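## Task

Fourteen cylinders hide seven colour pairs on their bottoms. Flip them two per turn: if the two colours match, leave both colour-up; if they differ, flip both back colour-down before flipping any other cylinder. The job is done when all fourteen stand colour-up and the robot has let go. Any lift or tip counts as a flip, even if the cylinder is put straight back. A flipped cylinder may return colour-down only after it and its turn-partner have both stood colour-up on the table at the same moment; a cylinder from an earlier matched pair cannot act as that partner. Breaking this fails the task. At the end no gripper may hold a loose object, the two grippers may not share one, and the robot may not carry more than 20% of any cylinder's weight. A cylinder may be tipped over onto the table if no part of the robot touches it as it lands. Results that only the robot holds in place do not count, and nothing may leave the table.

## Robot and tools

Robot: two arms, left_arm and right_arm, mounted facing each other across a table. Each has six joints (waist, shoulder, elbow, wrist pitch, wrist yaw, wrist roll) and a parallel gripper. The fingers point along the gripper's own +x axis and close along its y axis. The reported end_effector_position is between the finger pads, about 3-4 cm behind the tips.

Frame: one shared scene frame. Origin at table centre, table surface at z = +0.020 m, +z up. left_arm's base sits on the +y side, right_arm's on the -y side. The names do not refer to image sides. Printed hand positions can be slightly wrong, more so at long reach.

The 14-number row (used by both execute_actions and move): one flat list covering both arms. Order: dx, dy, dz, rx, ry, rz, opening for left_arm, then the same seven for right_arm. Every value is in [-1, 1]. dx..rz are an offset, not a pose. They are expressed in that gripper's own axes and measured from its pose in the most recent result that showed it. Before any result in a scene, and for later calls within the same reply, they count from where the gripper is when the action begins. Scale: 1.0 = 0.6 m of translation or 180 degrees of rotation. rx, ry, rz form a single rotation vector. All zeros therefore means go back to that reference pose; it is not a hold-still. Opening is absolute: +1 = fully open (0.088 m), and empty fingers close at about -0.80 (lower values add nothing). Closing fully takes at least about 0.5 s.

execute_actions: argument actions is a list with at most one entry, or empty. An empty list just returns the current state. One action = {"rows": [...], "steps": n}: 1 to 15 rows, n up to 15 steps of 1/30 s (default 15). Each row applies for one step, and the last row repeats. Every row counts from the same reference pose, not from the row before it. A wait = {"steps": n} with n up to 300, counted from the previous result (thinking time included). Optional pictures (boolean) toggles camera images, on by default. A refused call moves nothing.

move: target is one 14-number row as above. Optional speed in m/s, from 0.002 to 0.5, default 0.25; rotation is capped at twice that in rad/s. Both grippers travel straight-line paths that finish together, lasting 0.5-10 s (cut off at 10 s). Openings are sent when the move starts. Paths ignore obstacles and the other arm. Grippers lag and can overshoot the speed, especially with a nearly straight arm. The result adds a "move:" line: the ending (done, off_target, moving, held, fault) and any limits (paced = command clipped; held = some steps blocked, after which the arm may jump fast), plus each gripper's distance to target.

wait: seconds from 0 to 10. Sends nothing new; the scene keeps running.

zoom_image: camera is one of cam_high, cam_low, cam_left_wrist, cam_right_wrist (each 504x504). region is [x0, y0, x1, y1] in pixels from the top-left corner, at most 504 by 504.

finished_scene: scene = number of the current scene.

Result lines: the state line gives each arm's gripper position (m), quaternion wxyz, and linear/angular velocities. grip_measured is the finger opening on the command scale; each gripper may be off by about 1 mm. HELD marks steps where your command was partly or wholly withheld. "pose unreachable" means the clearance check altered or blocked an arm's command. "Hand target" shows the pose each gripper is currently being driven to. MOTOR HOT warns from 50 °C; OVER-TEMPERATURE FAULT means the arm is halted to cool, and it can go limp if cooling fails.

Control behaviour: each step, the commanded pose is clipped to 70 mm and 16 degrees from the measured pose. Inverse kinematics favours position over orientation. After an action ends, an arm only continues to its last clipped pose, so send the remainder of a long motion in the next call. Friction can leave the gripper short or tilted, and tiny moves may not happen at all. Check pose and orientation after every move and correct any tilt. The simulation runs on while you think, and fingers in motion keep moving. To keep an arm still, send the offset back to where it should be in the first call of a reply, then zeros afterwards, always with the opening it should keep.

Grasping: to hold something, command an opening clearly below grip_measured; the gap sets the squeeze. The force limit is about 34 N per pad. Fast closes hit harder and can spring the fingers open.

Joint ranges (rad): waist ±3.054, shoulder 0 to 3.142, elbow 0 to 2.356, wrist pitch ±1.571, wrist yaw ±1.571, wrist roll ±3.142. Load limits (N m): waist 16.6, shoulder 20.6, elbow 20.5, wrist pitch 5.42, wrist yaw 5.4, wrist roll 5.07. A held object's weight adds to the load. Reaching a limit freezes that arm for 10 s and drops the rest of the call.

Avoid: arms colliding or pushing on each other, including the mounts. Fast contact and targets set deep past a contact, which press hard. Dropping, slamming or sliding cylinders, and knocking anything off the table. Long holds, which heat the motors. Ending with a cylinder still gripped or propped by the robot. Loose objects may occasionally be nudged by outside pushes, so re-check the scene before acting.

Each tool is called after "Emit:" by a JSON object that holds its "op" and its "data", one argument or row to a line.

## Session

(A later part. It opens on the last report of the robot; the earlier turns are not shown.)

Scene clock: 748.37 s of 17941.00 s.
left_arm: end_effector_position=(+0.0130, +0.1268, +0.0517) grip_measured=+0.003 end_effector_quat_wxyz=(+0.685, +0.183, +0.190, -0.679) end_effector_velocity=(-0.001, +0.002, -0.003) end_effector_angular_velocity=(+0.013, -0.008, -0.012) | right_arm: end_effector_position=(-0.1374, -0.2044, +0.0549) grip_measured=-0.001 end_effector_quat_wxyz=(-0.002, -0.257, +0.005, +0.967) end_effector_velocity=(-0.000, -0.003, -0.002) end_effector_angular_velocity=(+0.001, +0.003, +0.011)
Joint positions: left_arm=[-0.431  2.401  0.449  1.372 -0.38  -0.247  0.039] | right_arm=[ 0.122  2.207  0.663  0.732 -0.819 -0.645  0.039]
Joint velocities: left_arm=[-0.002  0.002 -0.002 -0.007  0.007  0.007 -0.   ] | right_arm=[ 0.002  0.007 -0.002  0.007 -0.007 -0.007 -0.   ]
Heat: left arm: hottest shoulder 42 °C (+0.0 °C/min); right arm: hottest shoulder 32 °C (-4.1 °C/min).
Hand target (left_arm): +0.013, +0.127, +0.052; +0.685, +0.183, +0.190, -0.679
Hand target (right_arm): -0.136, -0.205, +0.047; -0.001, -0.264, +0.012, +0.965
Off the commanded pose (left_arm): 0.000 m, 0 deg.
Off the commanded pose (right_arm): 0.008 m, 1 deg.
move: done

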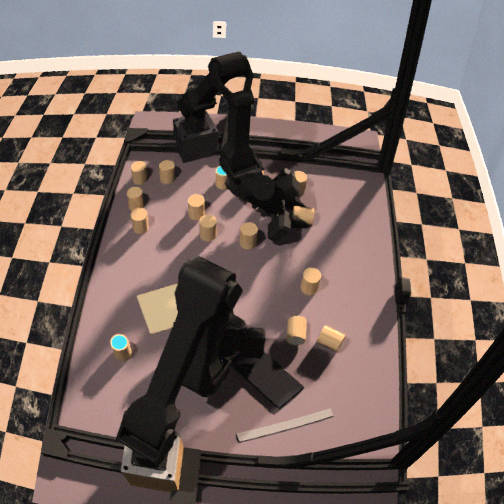

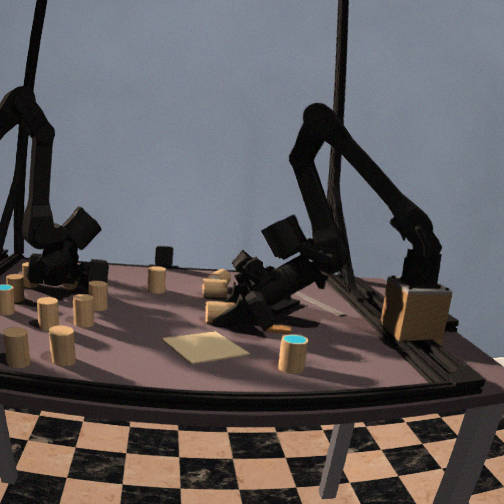

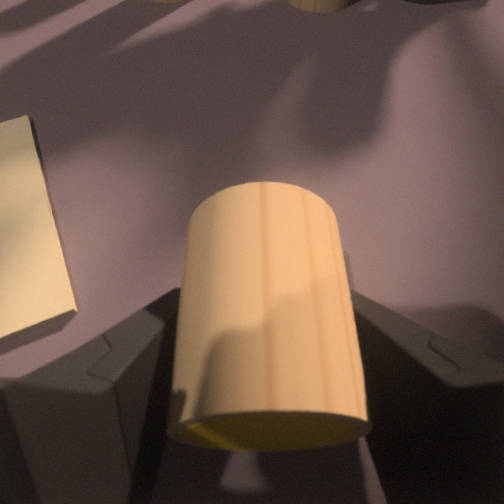

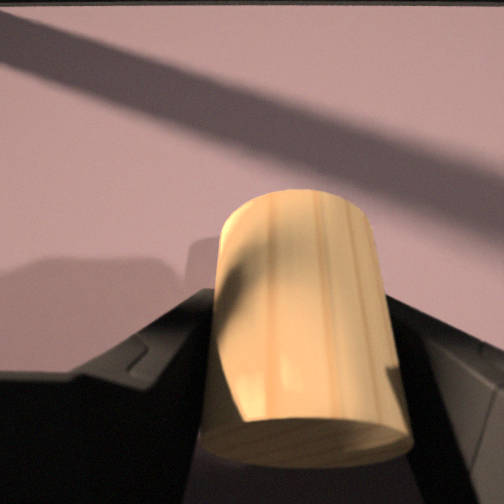

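Emit:
{"op": "move", "data": {
  "target": [0,0,0,0,0,0,-0.3,0.023,0,0.043,0,0.503,0,0.6],
  "speed": 0.35
}}

Scene clock: 755.83 s of 17941.00 s.
left_arm: end_effector_position=(+0.0130, +0.1268, +0.0517) grip_measured=+0.003 end_effector_quat_wxyz=(+0.685, +0.183, +0.190, -0.679) end_effector_velocity=(+0.001, +0.001, +0.001) end_effector_angular_velocity=(-0.004, -0.009, -0.000) | right_arm: end_effector_position=(-0.1627, -0.2052, +0.0734) grip_measured=+0.600 end_effector_quat_wxyz=(-0.001, -0.864, +0.006, +0.503) end_effector_velocity=(+0.003, +0.001, -0.001) end_effector_angular_velocity=(-0.005, -0.014, +0.007)
Joint positions: left_arm=[-0.431  2.401  0.449  1.372 -0.38  -0.247  0.039] | right_arm=[ 0.556  2.615  2.063 -1.474  0.254 -0.492  0.068]
Joint velocities: left_arm=[-0.002 -0.002 -0.007  0.007 -0.007  0.007  0.   ] | right_arm=[-0.002  0.007  0.002 -0.007  0.007 -0.007 -0.   ]
Heat: left arm: hottest shoulder 41 °C (-1.0 °C/min); right arm: hottest shoulder 32 °C (-4.0 °C/min).
Hand target (left_arm): +0.013, +0.127, +0.052; +0.685, +0.183, +0.190, -0.679
Hand target (right_arm): -0.163, -0.205, +0.069; +0.002, +0.867, -0.006, -0.499
Off the commanded pose (left_arm): 0.000 m, 0 deg.
Off the commanded pose (right_arm): 0.003 m, 1 deg.
move: done

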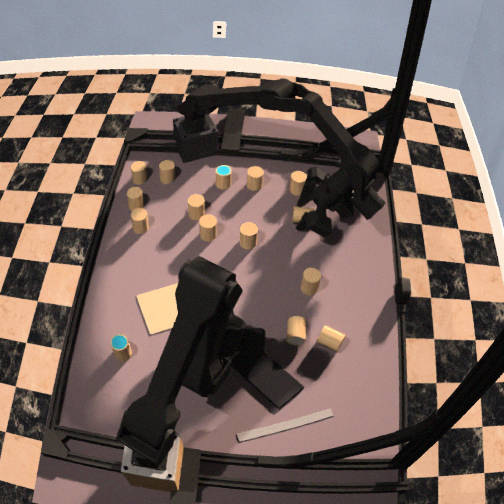

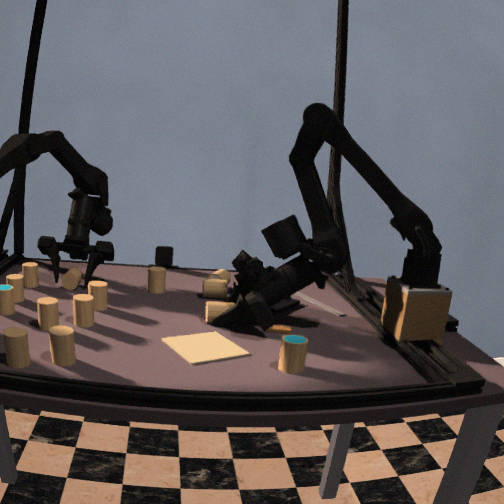

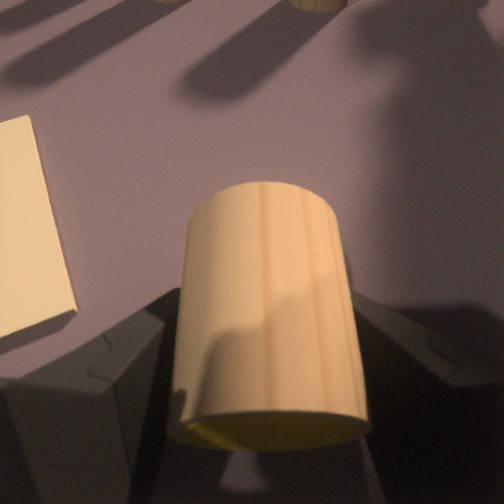

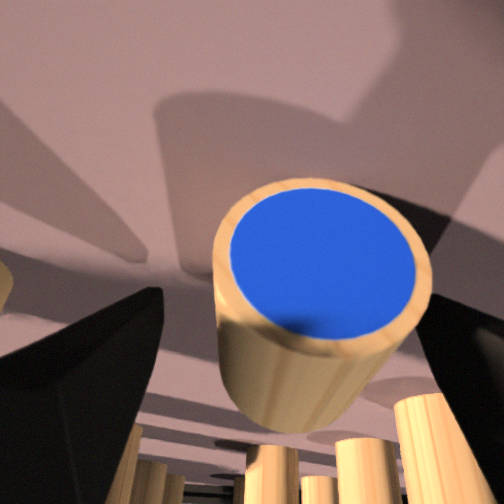

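Emit:
{"op": "execute_actions", "data": {
  "actions": [
    {"rows":[[0,0,0,0,0,0,-0.3,0,0,0,0,0,0,-0.3]],"steps":12}
  ],
  "pictures": false
}}

Emit:
{"op": "move", "data": {
  "target": [-0.079,0,0.093,0,0.497,0,-0.3,-0.038,0,-0.068,0,-0.5,0,-0.3],
  "speed": 0.35
}}

Emit:
{"op": "move", "data": {
  "target": [0.058,0,0.033,0,0,0,-0.3,0.037,0,-0.065,0.006,0.003,0,-0.3],
  "speed": 0.15
}}

Emit:
{"op": "move", "data": {
  "target": [0.03,0,0.018,0,0.003,0,-0.3,0.018,0,-0.032,0.003,0.002,0,-0.3],
  "speed": 0.04
}}

Emit:
{"op": "execute_actions", "data": {
  "actions": [
    {"rows":[[0,0,0,0,0,0,0.6,0,0,0,0,0,0,0.6]],"steps":15}
  ]
}}

Scene clock: 763.00 s of 17941.00 s.
left_arm: end_effector_position=(+0.0130, +0.1268, +0.0515) grip_measured=+0.003 end_effector_quat_wxyz=(+0.685, +0.183, +0.190, -0.679) end_effector_velocity=(+0.001, +0.001, -0.001) end_effector_angular_velocity=(+0.005, -0.000, +0.007) | right_arm: end_effector_position=(-0.1626, -0.2052, +0.0728) grip_measured=+0.003 end_effector_quat_wxyz=(-0.001, -0.865, +0.006, +0.502) end_effector_velocity=(+0.003, -0.002, +0.000) end_effector_angular_velocity=(-0.023, -0.007, +0.013)
Joint positions: left_arm=[-0.431  2.401  0.449  1.372 -0.38  -0.247  0.039] | right_arm=[ 0.556  2.617  2.064 -1.475  0.256 -0.491  0.039]
Joint velocities: left_arm=[-0.002 -0.002 -0.002 -0.007 -0.007 -0.007 -0.   ] | right_arm=[-0.002 -0.002 -0.007 -0.007 -0.007 -0.022  0.   ]
Heat: left arm: hottest shoulder 40 °C (-3.0 °C/min); right arm: hottest shoulder 33 °C (-3.0 °C/min).
Hand target (left_arm): +0.013, +0.127, +0.052; +0.685, +0.183, +0.190, -0.679
Hand target (right_arm): -0.163, -0.205, +0.073; +0.001, +0.864, -0.006, -0.503
Off the commanded pose (left_arm): 0.000 m, 0 deg.
Off the commanded pose (right_arm): 0.001 m, 0 deg.
Steps of this call (steps 1 to 203: nothing new was sent; steps 204 to 215: all 12 steps of this action). Readings (end_effector_position):
204: left_arm (+0.0130, +0.1268, +0.0515) | right_arm (-0.1626, -0.2053, +0.0728)
205: left_arm (+0.0130, +0.1268, +0.0515) | right_arm (-0.1626, -0.2052, +0.0728)
207: left_arm (+0.0130, +0.1268, +0.0515) | right_arm (-0.1626, -0.2053, +0.0728)
211: left_arm (+0.0130, +0.1268, +0.0515) | right_arm (-0.1626, -0.2052, +0.0728)
215: the state above

Scene clock: 766.00 s of 17941.00 s.
left_arm: end_effector_position=(+0.0137, +0.1409, +0.1244) grip_measured=+0.003 end_effector_quat_wxyz=(+0.356, +0.609, +0.616, -0.352) end_effector_velocity=(+0.000, -0.000, +0.006) end_effector_angular_velocity=(+0.001, -0.010, +0.000) | right_arm: end_effector_position=(-0.1400, -0.2023, +0.1186) grip_measured=+0.002 end_effector_quat_wxyz=(+0.000, -0.256, -0.003, +0.967) end_effector_velocity=(+0.001, -0.001, +0.001) end_effector_angular_velocity=(-0.000, +0.015, +0.012)
Joint positions: left_arm=[-0.229  2.412  1.769 -1.437  0.123 -0.218  0.039] | right_arm=[ 0.127  1.931  0.671  0.459 -0.809 -0.648  0.039]
Joint velocities: left_arm=[-0.002 -0.007  0.012 -0.022 -0.007 -0.007 -0.   ] | right_arm=[-0.007  0.002 -0.002  0.007 -0.022 -0.007 -0.   ]
Heat: left arm: hottest shoulder 40 °C (-3.0 °C/min); right arm: hottest shoulder 34 °C (-2.0 °C/min).
Hand target (left_arm): +0.014, +0.139, +0.124; +0.355, +0.608, +0.617, -0.352
Hand target (right_arm): -0.138, -0.205, +0.114; -0.002, -0.258, +0.004, +0.966
Off the commanded pose (left_arm): 0.002 m, 0 deg.
Off the commanded pose (right_arm): 0.007 m, 1 deg.
move: done

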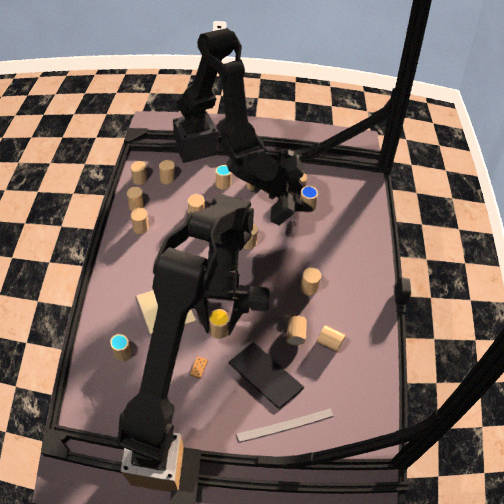

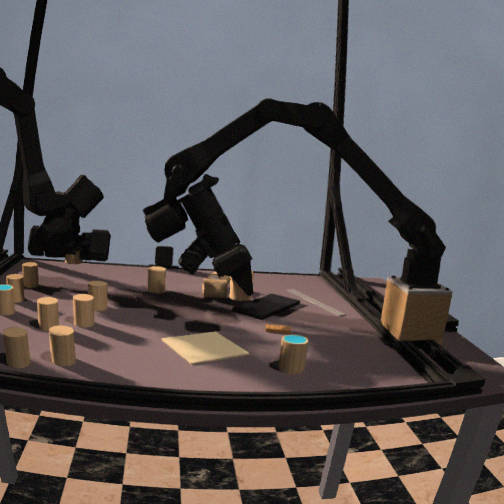

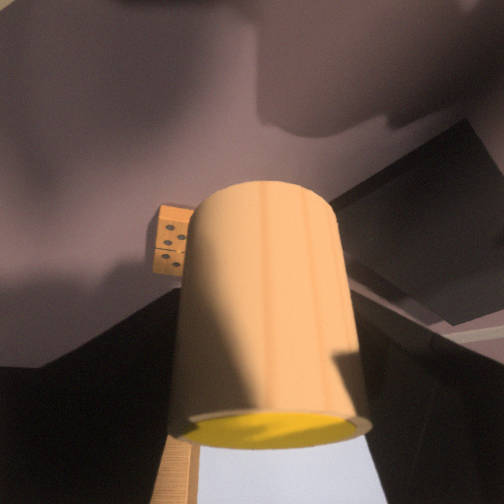

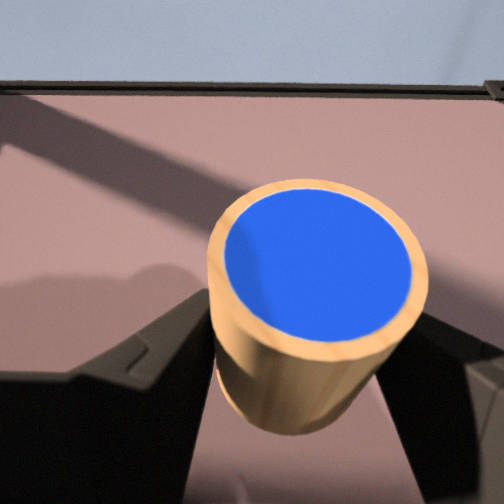

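Scene clock: 766.80 s of 17941.00 s.
left_arm: end_effector_position=(+0.0133, +0.1394, +0.0864) grip_measured=+0.003 end_effector_quat_wxyz=(+0.358, +0.607, +0.615, -0.354) end_effector_velocity=(-0.002, +0.001, -0.001) end_effector_angular_velocity=(-0.001, +0.003, +0.007) | right_arm: end_effector_position=(-0.1407, -0.2004, +0.0775) grip_measured=+0.002 end_effector_quat_wxyz=(+0.003, -0.258, +0.002, +0.966) end_effector_velocity=(+0.002, -0.000, -0.003) end_effector_angular_velocity=(-0.001, -0.011, -0.004)
Joint positions: left_arm=[-0.229  2.48   1.734 -1.326  0.123 -0.218  0.039] | right_arm=[ 0.127  2.109  0.669  0.637 -0.805 -0.639  0.039]
Joint velocities: left_arm=[-0.002 -0.002 -0.007  0.007  0.007 -0.007  0.   ] | right_arm=[-0.002  0.002 -0.002 -0.007  0.007 -0.007 -0.   ]
Heat: left arm: hottest shoulder 40 °C (-3.0 °C/min); right arm: hottest shoulder 34 °C (-2.0 °C/min).
Hand target (left_arm): +0.014, +0.141, +0.084; +0.356, +0.609, +0.616, -0.352
Hand target (right_arm): -0.140, -0.202, +0.074; +0.003, -0.261, +0.006, +0.965
Off the commanded pose (left_arm): 0.003 m, 0 deg.
Off the commanded pose (right_arm): 0.004 m, 1 deg.
move: done

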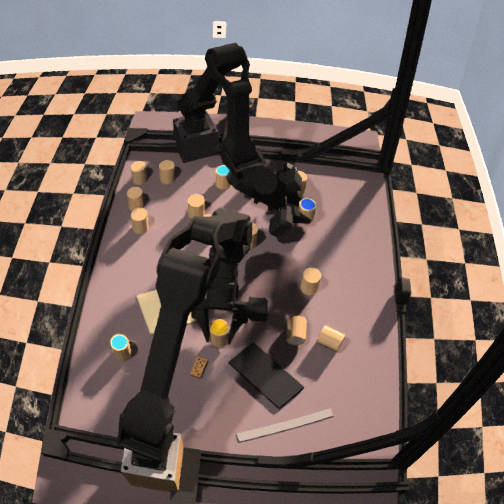

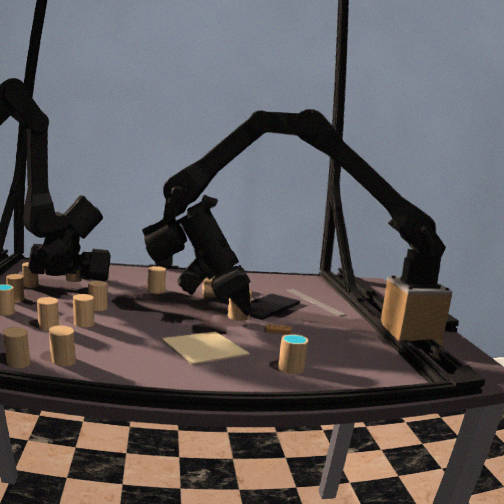

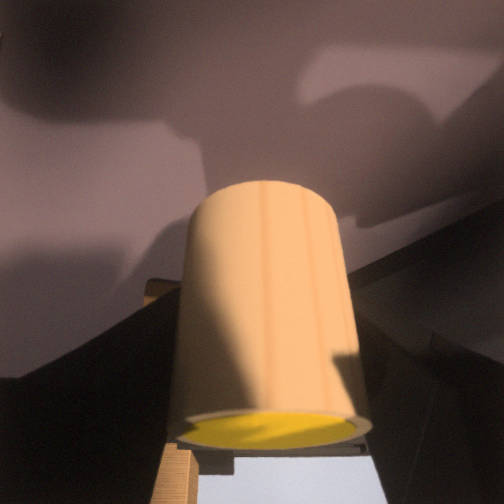

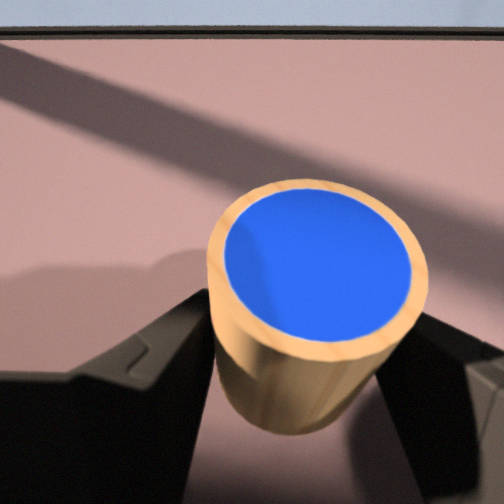

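Scene clock: 767.60 s of 17941.00 s.
left_arm: end_effector_position=(+0.0134, +0.1397, +0.0719) grip_measured=+0.003 end_effector_quat_wxyz=(+0.356, +0.609, +0.616, -0.352) end_effector_velocity=(+0.001, +0.002, +0.001) end_effector_angular_velocity=(+0.006, -0.004, -0.012) | right_arm: end_effector_position=(-0.1403, -0.2009, +0.0605) grip_measured=+0.002 end_effector_quat_wxyz=(+0.003, -0.258, +0.002, +0.966) end_effector_velocity=(+0.002, +0.000, -0.002) end_effector_angular_velocity=(+0.014, +0.003, +0.009)
Joint positions: left_arm=[-0.229  2.516  1.734 -1.298  0.123 -0.218  0.039] | right_arm=[ 0.127  2.186  0.671  0.714 -0.805 -0.637  0.039]
Joint velocities: left_arm=[-0.002 -0.002 -0.002 -0.007 -0.007  0.007 -0.   ] | right_arm=[-0.007  0.007 -0.002  0.007 -0.007 -0.022 -0.   ]
Heat: left arm: hottest shoulder 40 °C (-3.0 °C/min); right arm: hottest shoulder 34 °C (-2.0 °C/min).
Hand target (left_arm): +0.013, +0.139, +0.065; +0.355, +0.609, +0.616, -0.352
Hand target (right_arm): -0.140, -0.200, +0.055; +0.004, -0.261, +0.007, +0.965
Off the commanded pose (left_arm): 0.007 m, 0 deg.
Off the commanded pose (right_arm): 0.005 m, 1 deg.
move: done

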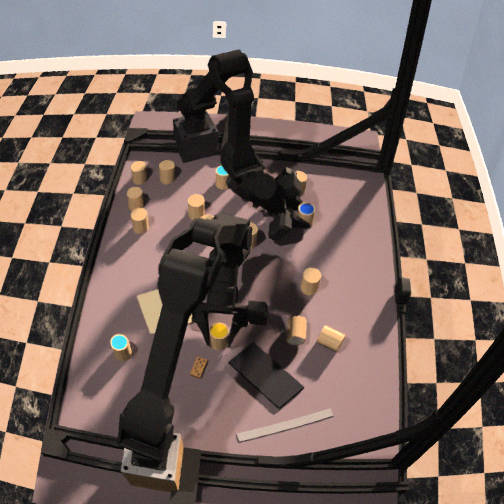

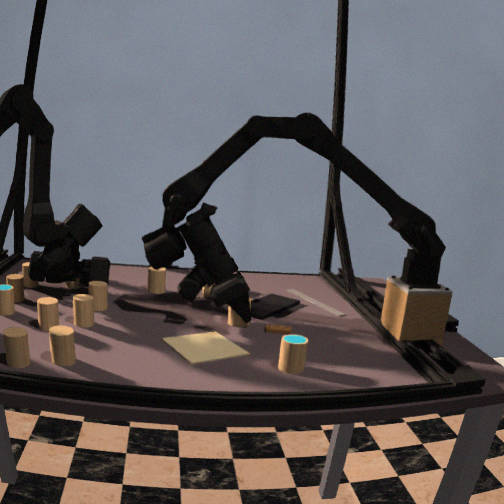

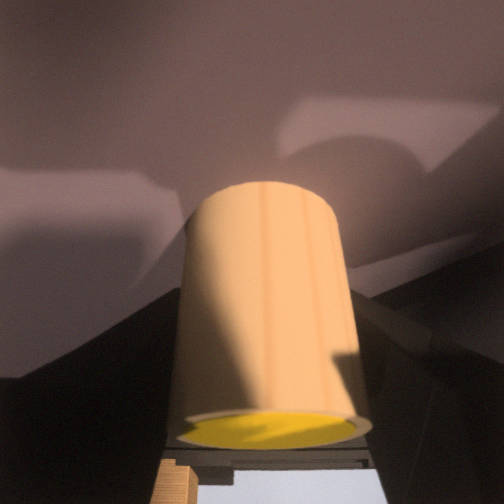

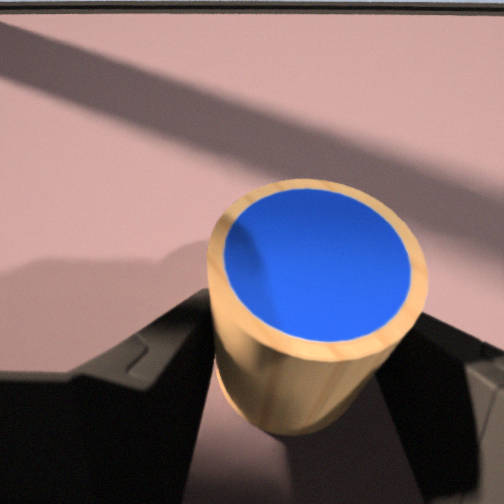

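Scene clock: 768.10 s of 17941.00 s.
left_arm: end_effector_position=(+0.0133, +0.1392, +0.0716) grip_measured=+0.596 end_effector_quat_wxyz=(+0.357, +0.608, +0.615, -0.353) end_effector_velocity=(+0.003, +0.001, -0.003) end_effector_angular_velocity=(-0.002, -0.023, -0.007) | right_arm: end_effector_position=(-0.1403, -0.2010, +0.0605) grip_measured=+0.596 end_effector_quat_wxyz=(+0.003, -0.258, +0.002, +0.966) end_effector_velocity=(+0.001, -0.001, +0.000) end_effector_angular_velocity=(-0.003, +0.000, +0.006)
Joint positions: left_arm=[-0.229  2.516  1.734 -1.295  0.123 -0.218  0.068] | right_arm=[ 0.127  2.186  0.671  0.714 -0.805 -0.637  0.068]
Joint velocities: left_arm=[-0.002  0.002 -0.007  0.007 -0.022 -0.007  0.002] | right_arm=[-0.002 -0.002 -0.002 -0.007 -0.007 -0.007  0.002]
Heat: left arm: hottest shoulder 40 °C (-3.0 °C/min); right arm: hottest shoulder 34 °C (-2.0 °C/min).
Hand target (left_arm): +0.013, +0.140, +0.072; +0.356, +0.609, +0.616, -0.352
Hand target (right_arm): -0.140, -0.201, +0.061; +0.003, -0.258, +0.002, +0.966
Off the commanded pose (left_arm): 0.001 m, 0 deg.
Off the commanded pose (right_arm): 0.000 m, 0 deg.
Steps of this call (steps 1 to 15: all 15 steps of this action). Readings (end_effector_position):
1: left_arm (+0.0134, +0.1397, +0.0719) | right_arm (-0.1403, -0.2009, +0.0605)
2: left_arm (+0.0134, +0.1397, +0.0719) | right_arm (-0.1403, -0.2010, +0.0606)
4: left_arm (+0.0133, +0.1392, +0.0716) | right_arm (-0.1403, -0.2010, +0.0605)
8: left_arm (+0.0133, +0.1391, +0.0716) | right_arm (-0.1403, -0.2010, +0.0605)
15: the state above

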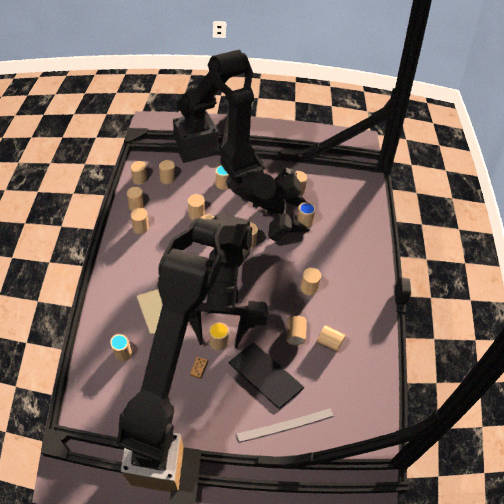

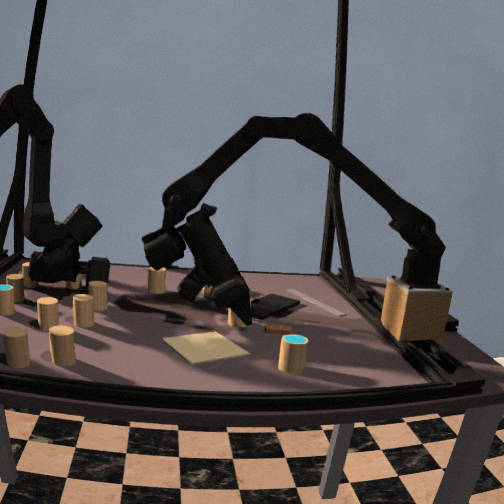

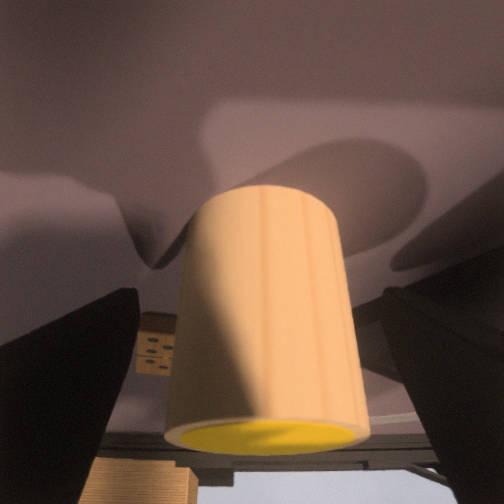

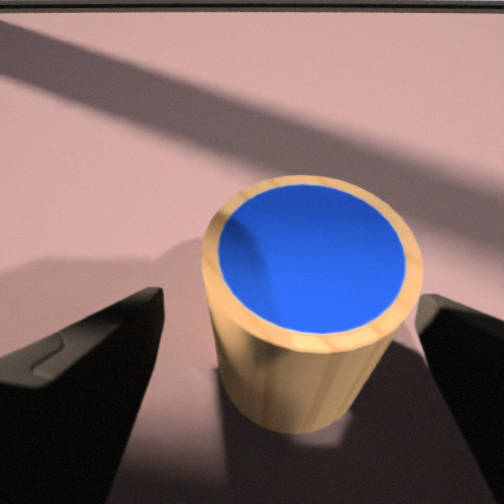

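Emit:
{"op": "execute_actions", "data": {
  "actions": [
    {"rows":[[0,0,0,0,0,0,-0.3,0,0,0,0,0,0,-0.3]],"steps":12}
  ],
  "pictures": false
}}

Emit:
{"op": "move", "data": {
  "target": [-0.068,0,-0.016,0,-0.497,0,-0.3,-0.055,0,0.088,0,0.5,0,-0.3],
  "speed": 0.35
}}

Emit:
{"op": "move", "data": {
  "target": [0.035,0,-0.061,0.004,0,0,-0.3,0.031,0,0.06,0,0,0,-0.3],
  "speed": 0.15
}}

Emit:
{"op": "move", "data": {
  "target": [0.021,0,-0.036,0,0.003,0,-0.3,0.035,0,0.02,0,0.003,0,-0.3],
  "speed": 0.04
}}

Emit:
{"op": "move", "data": {
  "target": [0.019,0,0.047,0,0.5,0,0.6,0.057,0,-0.019,0,-0.496,0,0.6],
  "speed": 0.35
}}

Scene clock: 774.97 s of 17941.00 s.
left_arm: end_effector_position=(+0.0133, +0.1394, +0.0717) grip_measured=+0.003 end_effector_quat_wxyz=(+0.356, +0.608, +0.616, -0.352) end_effector_velocity=(-0.002, -0.000, -0.000) end_effector_angular_velocity=(-0.009, -0.008, -0.005) | right_arm: end_effector_position=(-0.1404, -0.2011, +0.0607) grip_measured=+0.005 end_effector_quat_wxyz=(+0.002, -0.257, +0.002, +0.966) end_effector_velocity=(-0.002, +0.000, +0.003) end_effector_angular_velocity=(+0.014, +0.011, +0.011)
Joint positions: left_arm=[-0.229  2.516  1.734 -1.296  0.124 -0.218  0.039] | right_arm=[ 0.127  2.186  0.671  0.714 -0.807 -0.637  0.039]
Joint velocities: left_arm=[-0.007 -0.002 -0.002  0.007 -0.007 -0.007 -0.   ] | right_arm=[ 0.002 -0.002  0.002  0.007 -0.007 -0.007  0.   ]
Heat: left arm: hottest shoulder 41 °C (-2.0 °C/min); right arm: hottest shoulder 34 °C (-1.0 °C/min).
Hand target (left_arm): +0.013, +0.139, +0.072; +0.357, +0.608, +0.615, -0.353
Hand target (right_arm): -0.140, -0.201, +0.061; +0.003, -0.257, +0.002, +0.966
Off the commanded pose (left_arm): 0.000 m, 0 deg.
Off the commanded pose (right_arm): 0.000 m, 0 deg.
Steps of this call (steps 1 to 90: nothing new was sent; then 3.47 s passed at rest; steps 91 to 102: all 12 steps of this action). Readings (end_effector_position):
91: left_arm (+0.0133, +0.1392, +0.0716) | right_arm (-0.1403, -0.2010, +0.0605)
92: left_arm (+0.0133, +0.1392, +0.0716) | right_arm (-0.1403, -0.2010, +0.0605)
94: left_arm (+0.0133, +0.1392, +0.0716) | right_arm (-0.1403, -0.2010, +0.0605)
98: left_arm (+0.0133, +0.1394, +0.0717) | right_arm (-0.1404, -0.2011, +0.0607)
102: the state above

Scene clock: 778.00 s of 17941.00 s.
left_arm: end_effector_position=(+0.0125, +0.1251, +0.1141) grip_measured=+0.003 end_effector_quat_wxyz=(+0.685, +0.180, +0.189, -0.680) end_effector_velocity=(+0.001, +0.003, -0.003) end_effector_angular_velocity=(+0.005, -0.013, +0.000) | right_arm: end_effector_position=(-0.1379, -0.2026, +0.1244) grip_measured=+0.003 end_effector_quat_wxyz=(+0.003, -0.863, +0.008, +0.506) end_effector_velocity=(+0.001, +0.002, +0.001) end_effector_angular_velocity=(+0.008, -0.006, -0.006)
Joint positions: left_arm=[-0.43   2.02   0.392  1.055 -0.379 -0.247  0.039] | right_arm=[ 0.52   2.445  1.957 -1.522  0.268 -0.517  0.039]
Joint velocities: left_arm=[-0.002  0.007 -0.007  0.007 -0.007  0.007  0.   ] | right_arm=[-0.002  0.002  0.007 -0.007  0.007  0.007  0.   ]
Heat: left arm: hottest shoulder 41 °C (-2.0 °C/min); right arm: hottest shoulder 34 °C (-1.0 °C/min).
Hand target (left_arm): +0.013, +0.127, +0.112; +0.685, +0.183, +0.188, -0.680
Hand target (right_arm): -0.139, -0.202, +0.122; -0.004, +0.865, -0.007, -0.503
Off the commanded pose (left_arm): 0.003 m, 1 deg.
Off the commanded pose (right_arm): 0.002 m, 1 deg.
move: done

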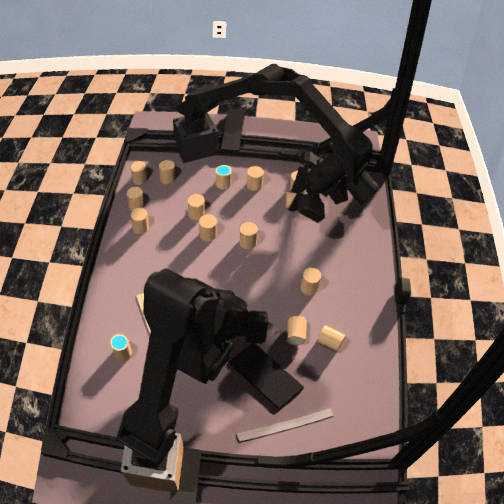

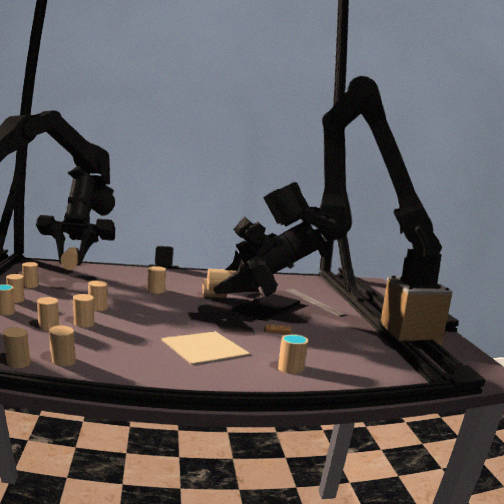

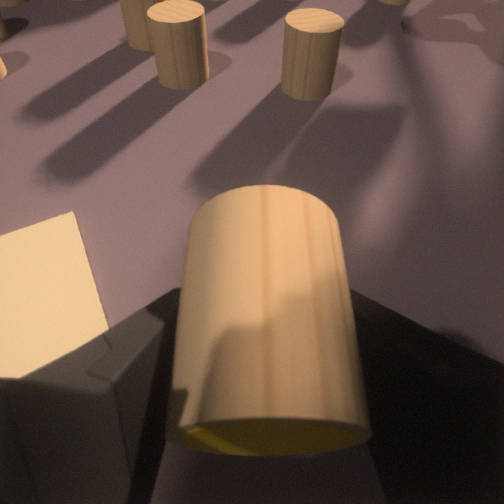

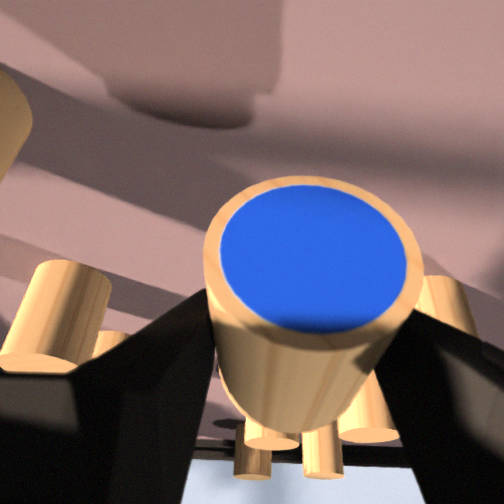

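Scene clock: 778.90 s of 17941.00 s.
left_arm: end_effector_position=(+0.0135, +0.1272, +0.0713) grip_measured=+0.003 end_effector_quat_wxyz=(+0.684, +0.186, +0.187, -0.680) end_effector_velocity=(+0.004, +0.004, -0.006) end_effector_angular_velocity=(+0.027, +0.002, +0.020) | right_arm: end_effector_position=(-0.1585, -0.2024, +0.0931) grip_measured=+0.003 end_effector_quat_wxyz=(+0.004, -0.862, +0.007, +0.506) end_effector_velocity=(+0.002, -0.002, +0.005) end_effector_angular_velocity=(-0.009, -0.007, -0.012)
Joint positions: left_arm=[-0.43   2.282  0.418  1.285 -0.379 -0.238  0.039] | right_arm=[ 0.546  2.565  2.052 -1.502  0.259 -0.494  0.039]
Joint velocities: left_arm=[ 0.002  0.007 -0.002 -0.022 -0.007 -0.022 -0.   ] | right_arm=[-0.002 -0.007  0.002 -0.022 -0.007  0.007 -0.   ]
Heat: left arm: hottest shoulder 41 °C (-2.0 °C/min); right arm: hottest shoulder 34 °C (-1.0 °C/min).
Hand target (left_arm): +0.012, +0.126, +0.071; +0.684, +0.184, +0.185, -0.681
Hand target (right_arm): -0.160, -0.203, +0.090; -0.003, +0.863, -0.008, -0.506
Off the commanded pose (left_arm): 0.002 m, 0 deg.
Off the commanded pose (right_arm): 0.003 m, 0 deg.
move: done

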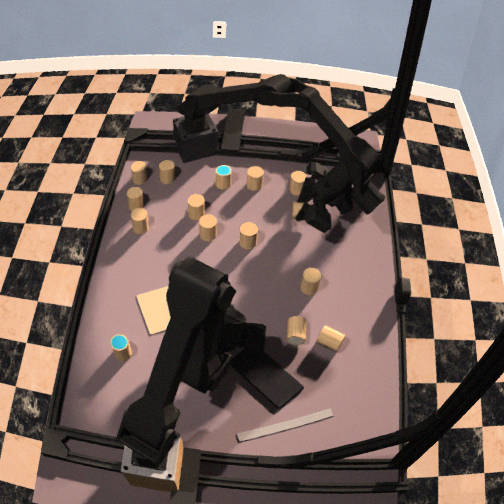

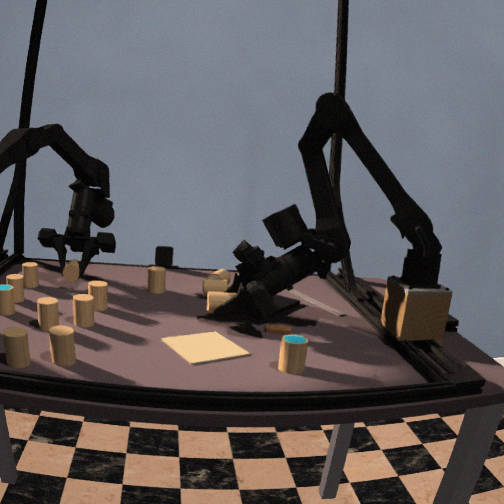

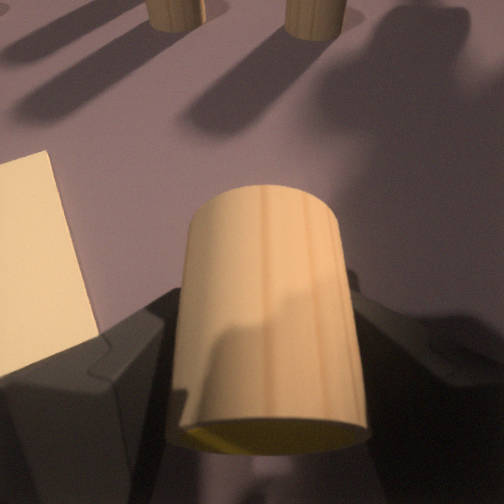

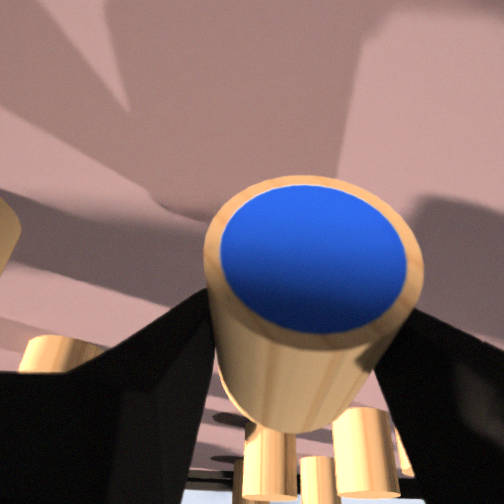

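Scene clock: 779.83 s of 17941.00 s.
left_arm: end_effector_position=(+0.0131, +0.1265, +0.0509) grip_measured=+0.003 end_effector_quat_wxyz=(+0.684, +0.185, +0.187, -0.680) end_effector_velocity=(-0.001, +0.003, -0.002) end_effector_angular_velocity=(+0.009, +0.010, +0.010) | right_arm: end_effector_position=(-0.1613, -0.2006, +0.0749) grip_measured=+0.002 end_effector_quat_wxyz=(+0.007, -0.860, +0.006, +0.510) end_effector_velocity=(+0.000, +0.002, +0.000) end_effector_angular_velocity=(+0.013, +0.003, -0.006)
Joint positions: left_arm=[-0.43   2.407  0.451  1.38  -0.379 -0.238  0.039] | right_arm=[ 0.546  2.597  2.043 -1.45   0.259 -0.493  0.039]
Joint velocities: left_arm=[-0.007  0.002 -0.002 -0.007 -0.007 -0.022 -0.   ] | right_arm=[-0.002 -0.002 -0.002  0.007  0.007  0.007 -0.   ]
Heat: left arm: hottest shoulder 41 °C (-2.0 °C/min); right arm: hottest shoulder 34 °C (+0.0 °C/min).
Hand target (left_arm): +0.014, +0.128, +0.046; +0.683, +0.189, +0.190, -0.679
Hand target (right_arm): -0.159, -0.202, +0.069; -0.004, +0.865, -0.007, -0.502
Off the commanded pose (left_arm): 0.005 m, 1 deg.
Off the commanded pose (right_arm): 0.007 m, 1 deg.
move: done

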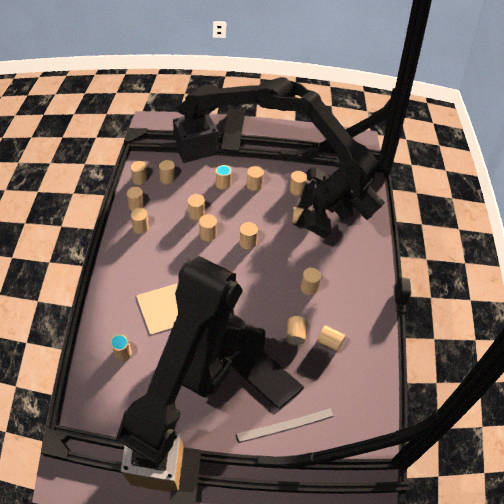

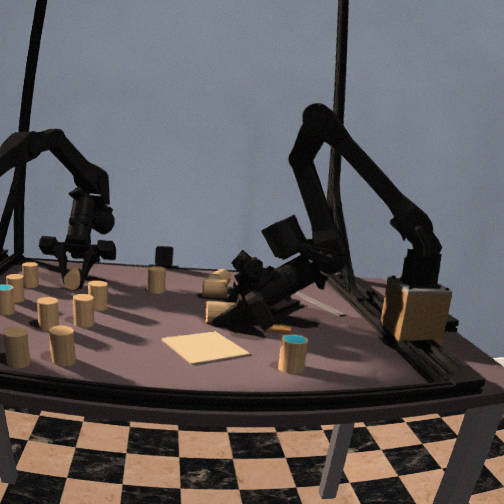

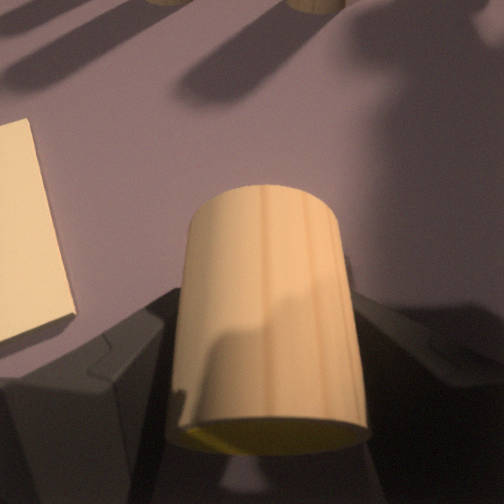

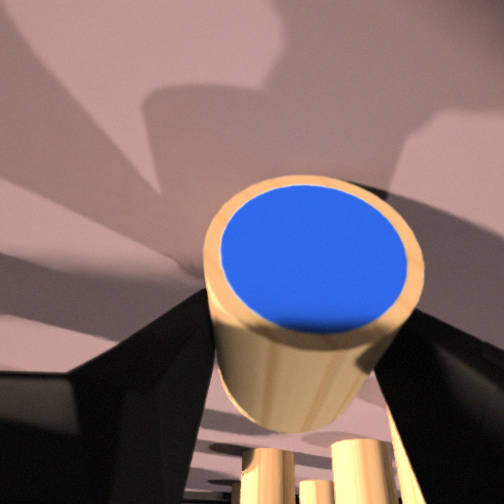

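Scene clock: 782.67 s of 17941.00 s.
left_arm: end_effector_position=(+0.0137, +0.1035, +0.0712) grip_measured=+0.600 end_effector_quat_wxyz=(+0.356, +0.612, +0.614, -0.349) end_effector_velocity=(+0.002, -0.001, +0.001) end_effector_angular_velocity=(+0.001, -0.018, +0.018) | right_arm: end_effector_position=(-0.1367, -0.1969, +0.0567) grip_measured=+0.600 end_effector_quat_wxyz=(+0.005, -0.252, -0.010, +0.968) end_effector_velocity=(+0.002, -0.003, -0.003) end_effector_angular_velocity=(-0.011, -0.005, +0.006)
Joint positions: left_arm=[-0.212  2.663  2.022 -1.447  0.109 -0.201  0.068] | right_arm=[ 0.11   2.211  0.671  0.748 -0.816 -0.661  0.068]
Joint velocities: left_arm=[ 0.002  0.002  0.007 -0.007 -0.007 -0.022 -0.   ] | right_arm=[-0.002  0.002 -0.007 -0.007 -0.007 -0.007 -0.   ]
Heat: left arm: hottest shoulder 41 °C (-3.0 °C/min); right arm: hottest shoulder 35 °C (+1.0 °C/min).
Hand target (left_arm): +0.014, +0.103, +0.069; +0.354, +0.611, +0.616, -0.349
Hand target (right_arm): -0.134, -0.200, +0.052; +0.004, -0.255, -0.002, +0.967
Off the commanded pose (left_arm): 0.002 m, 1 deg.
Off the commanded pose (right_arm): 0.008 m, 1 deg.
move: done

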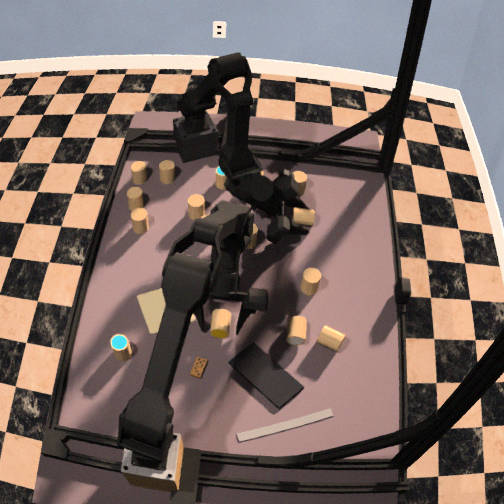

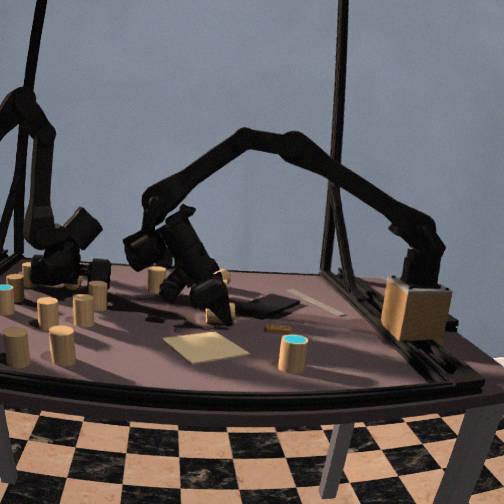

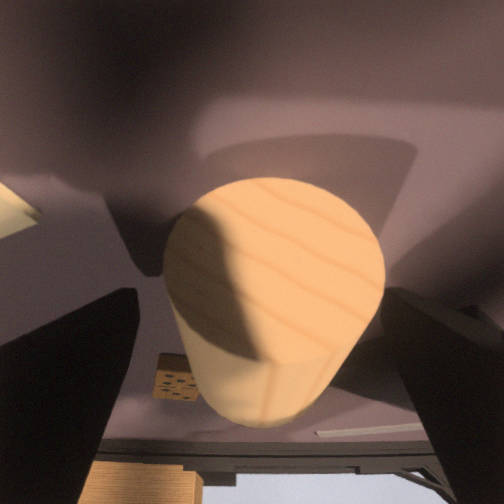

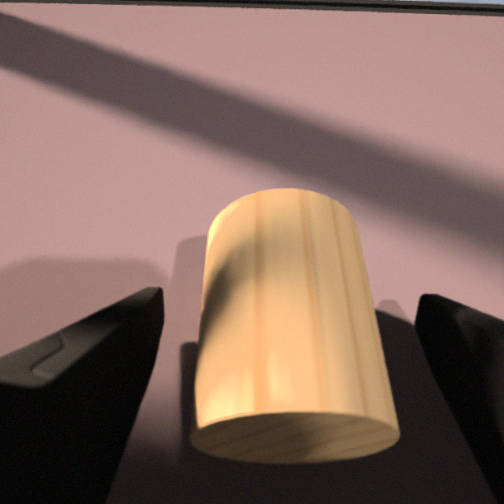

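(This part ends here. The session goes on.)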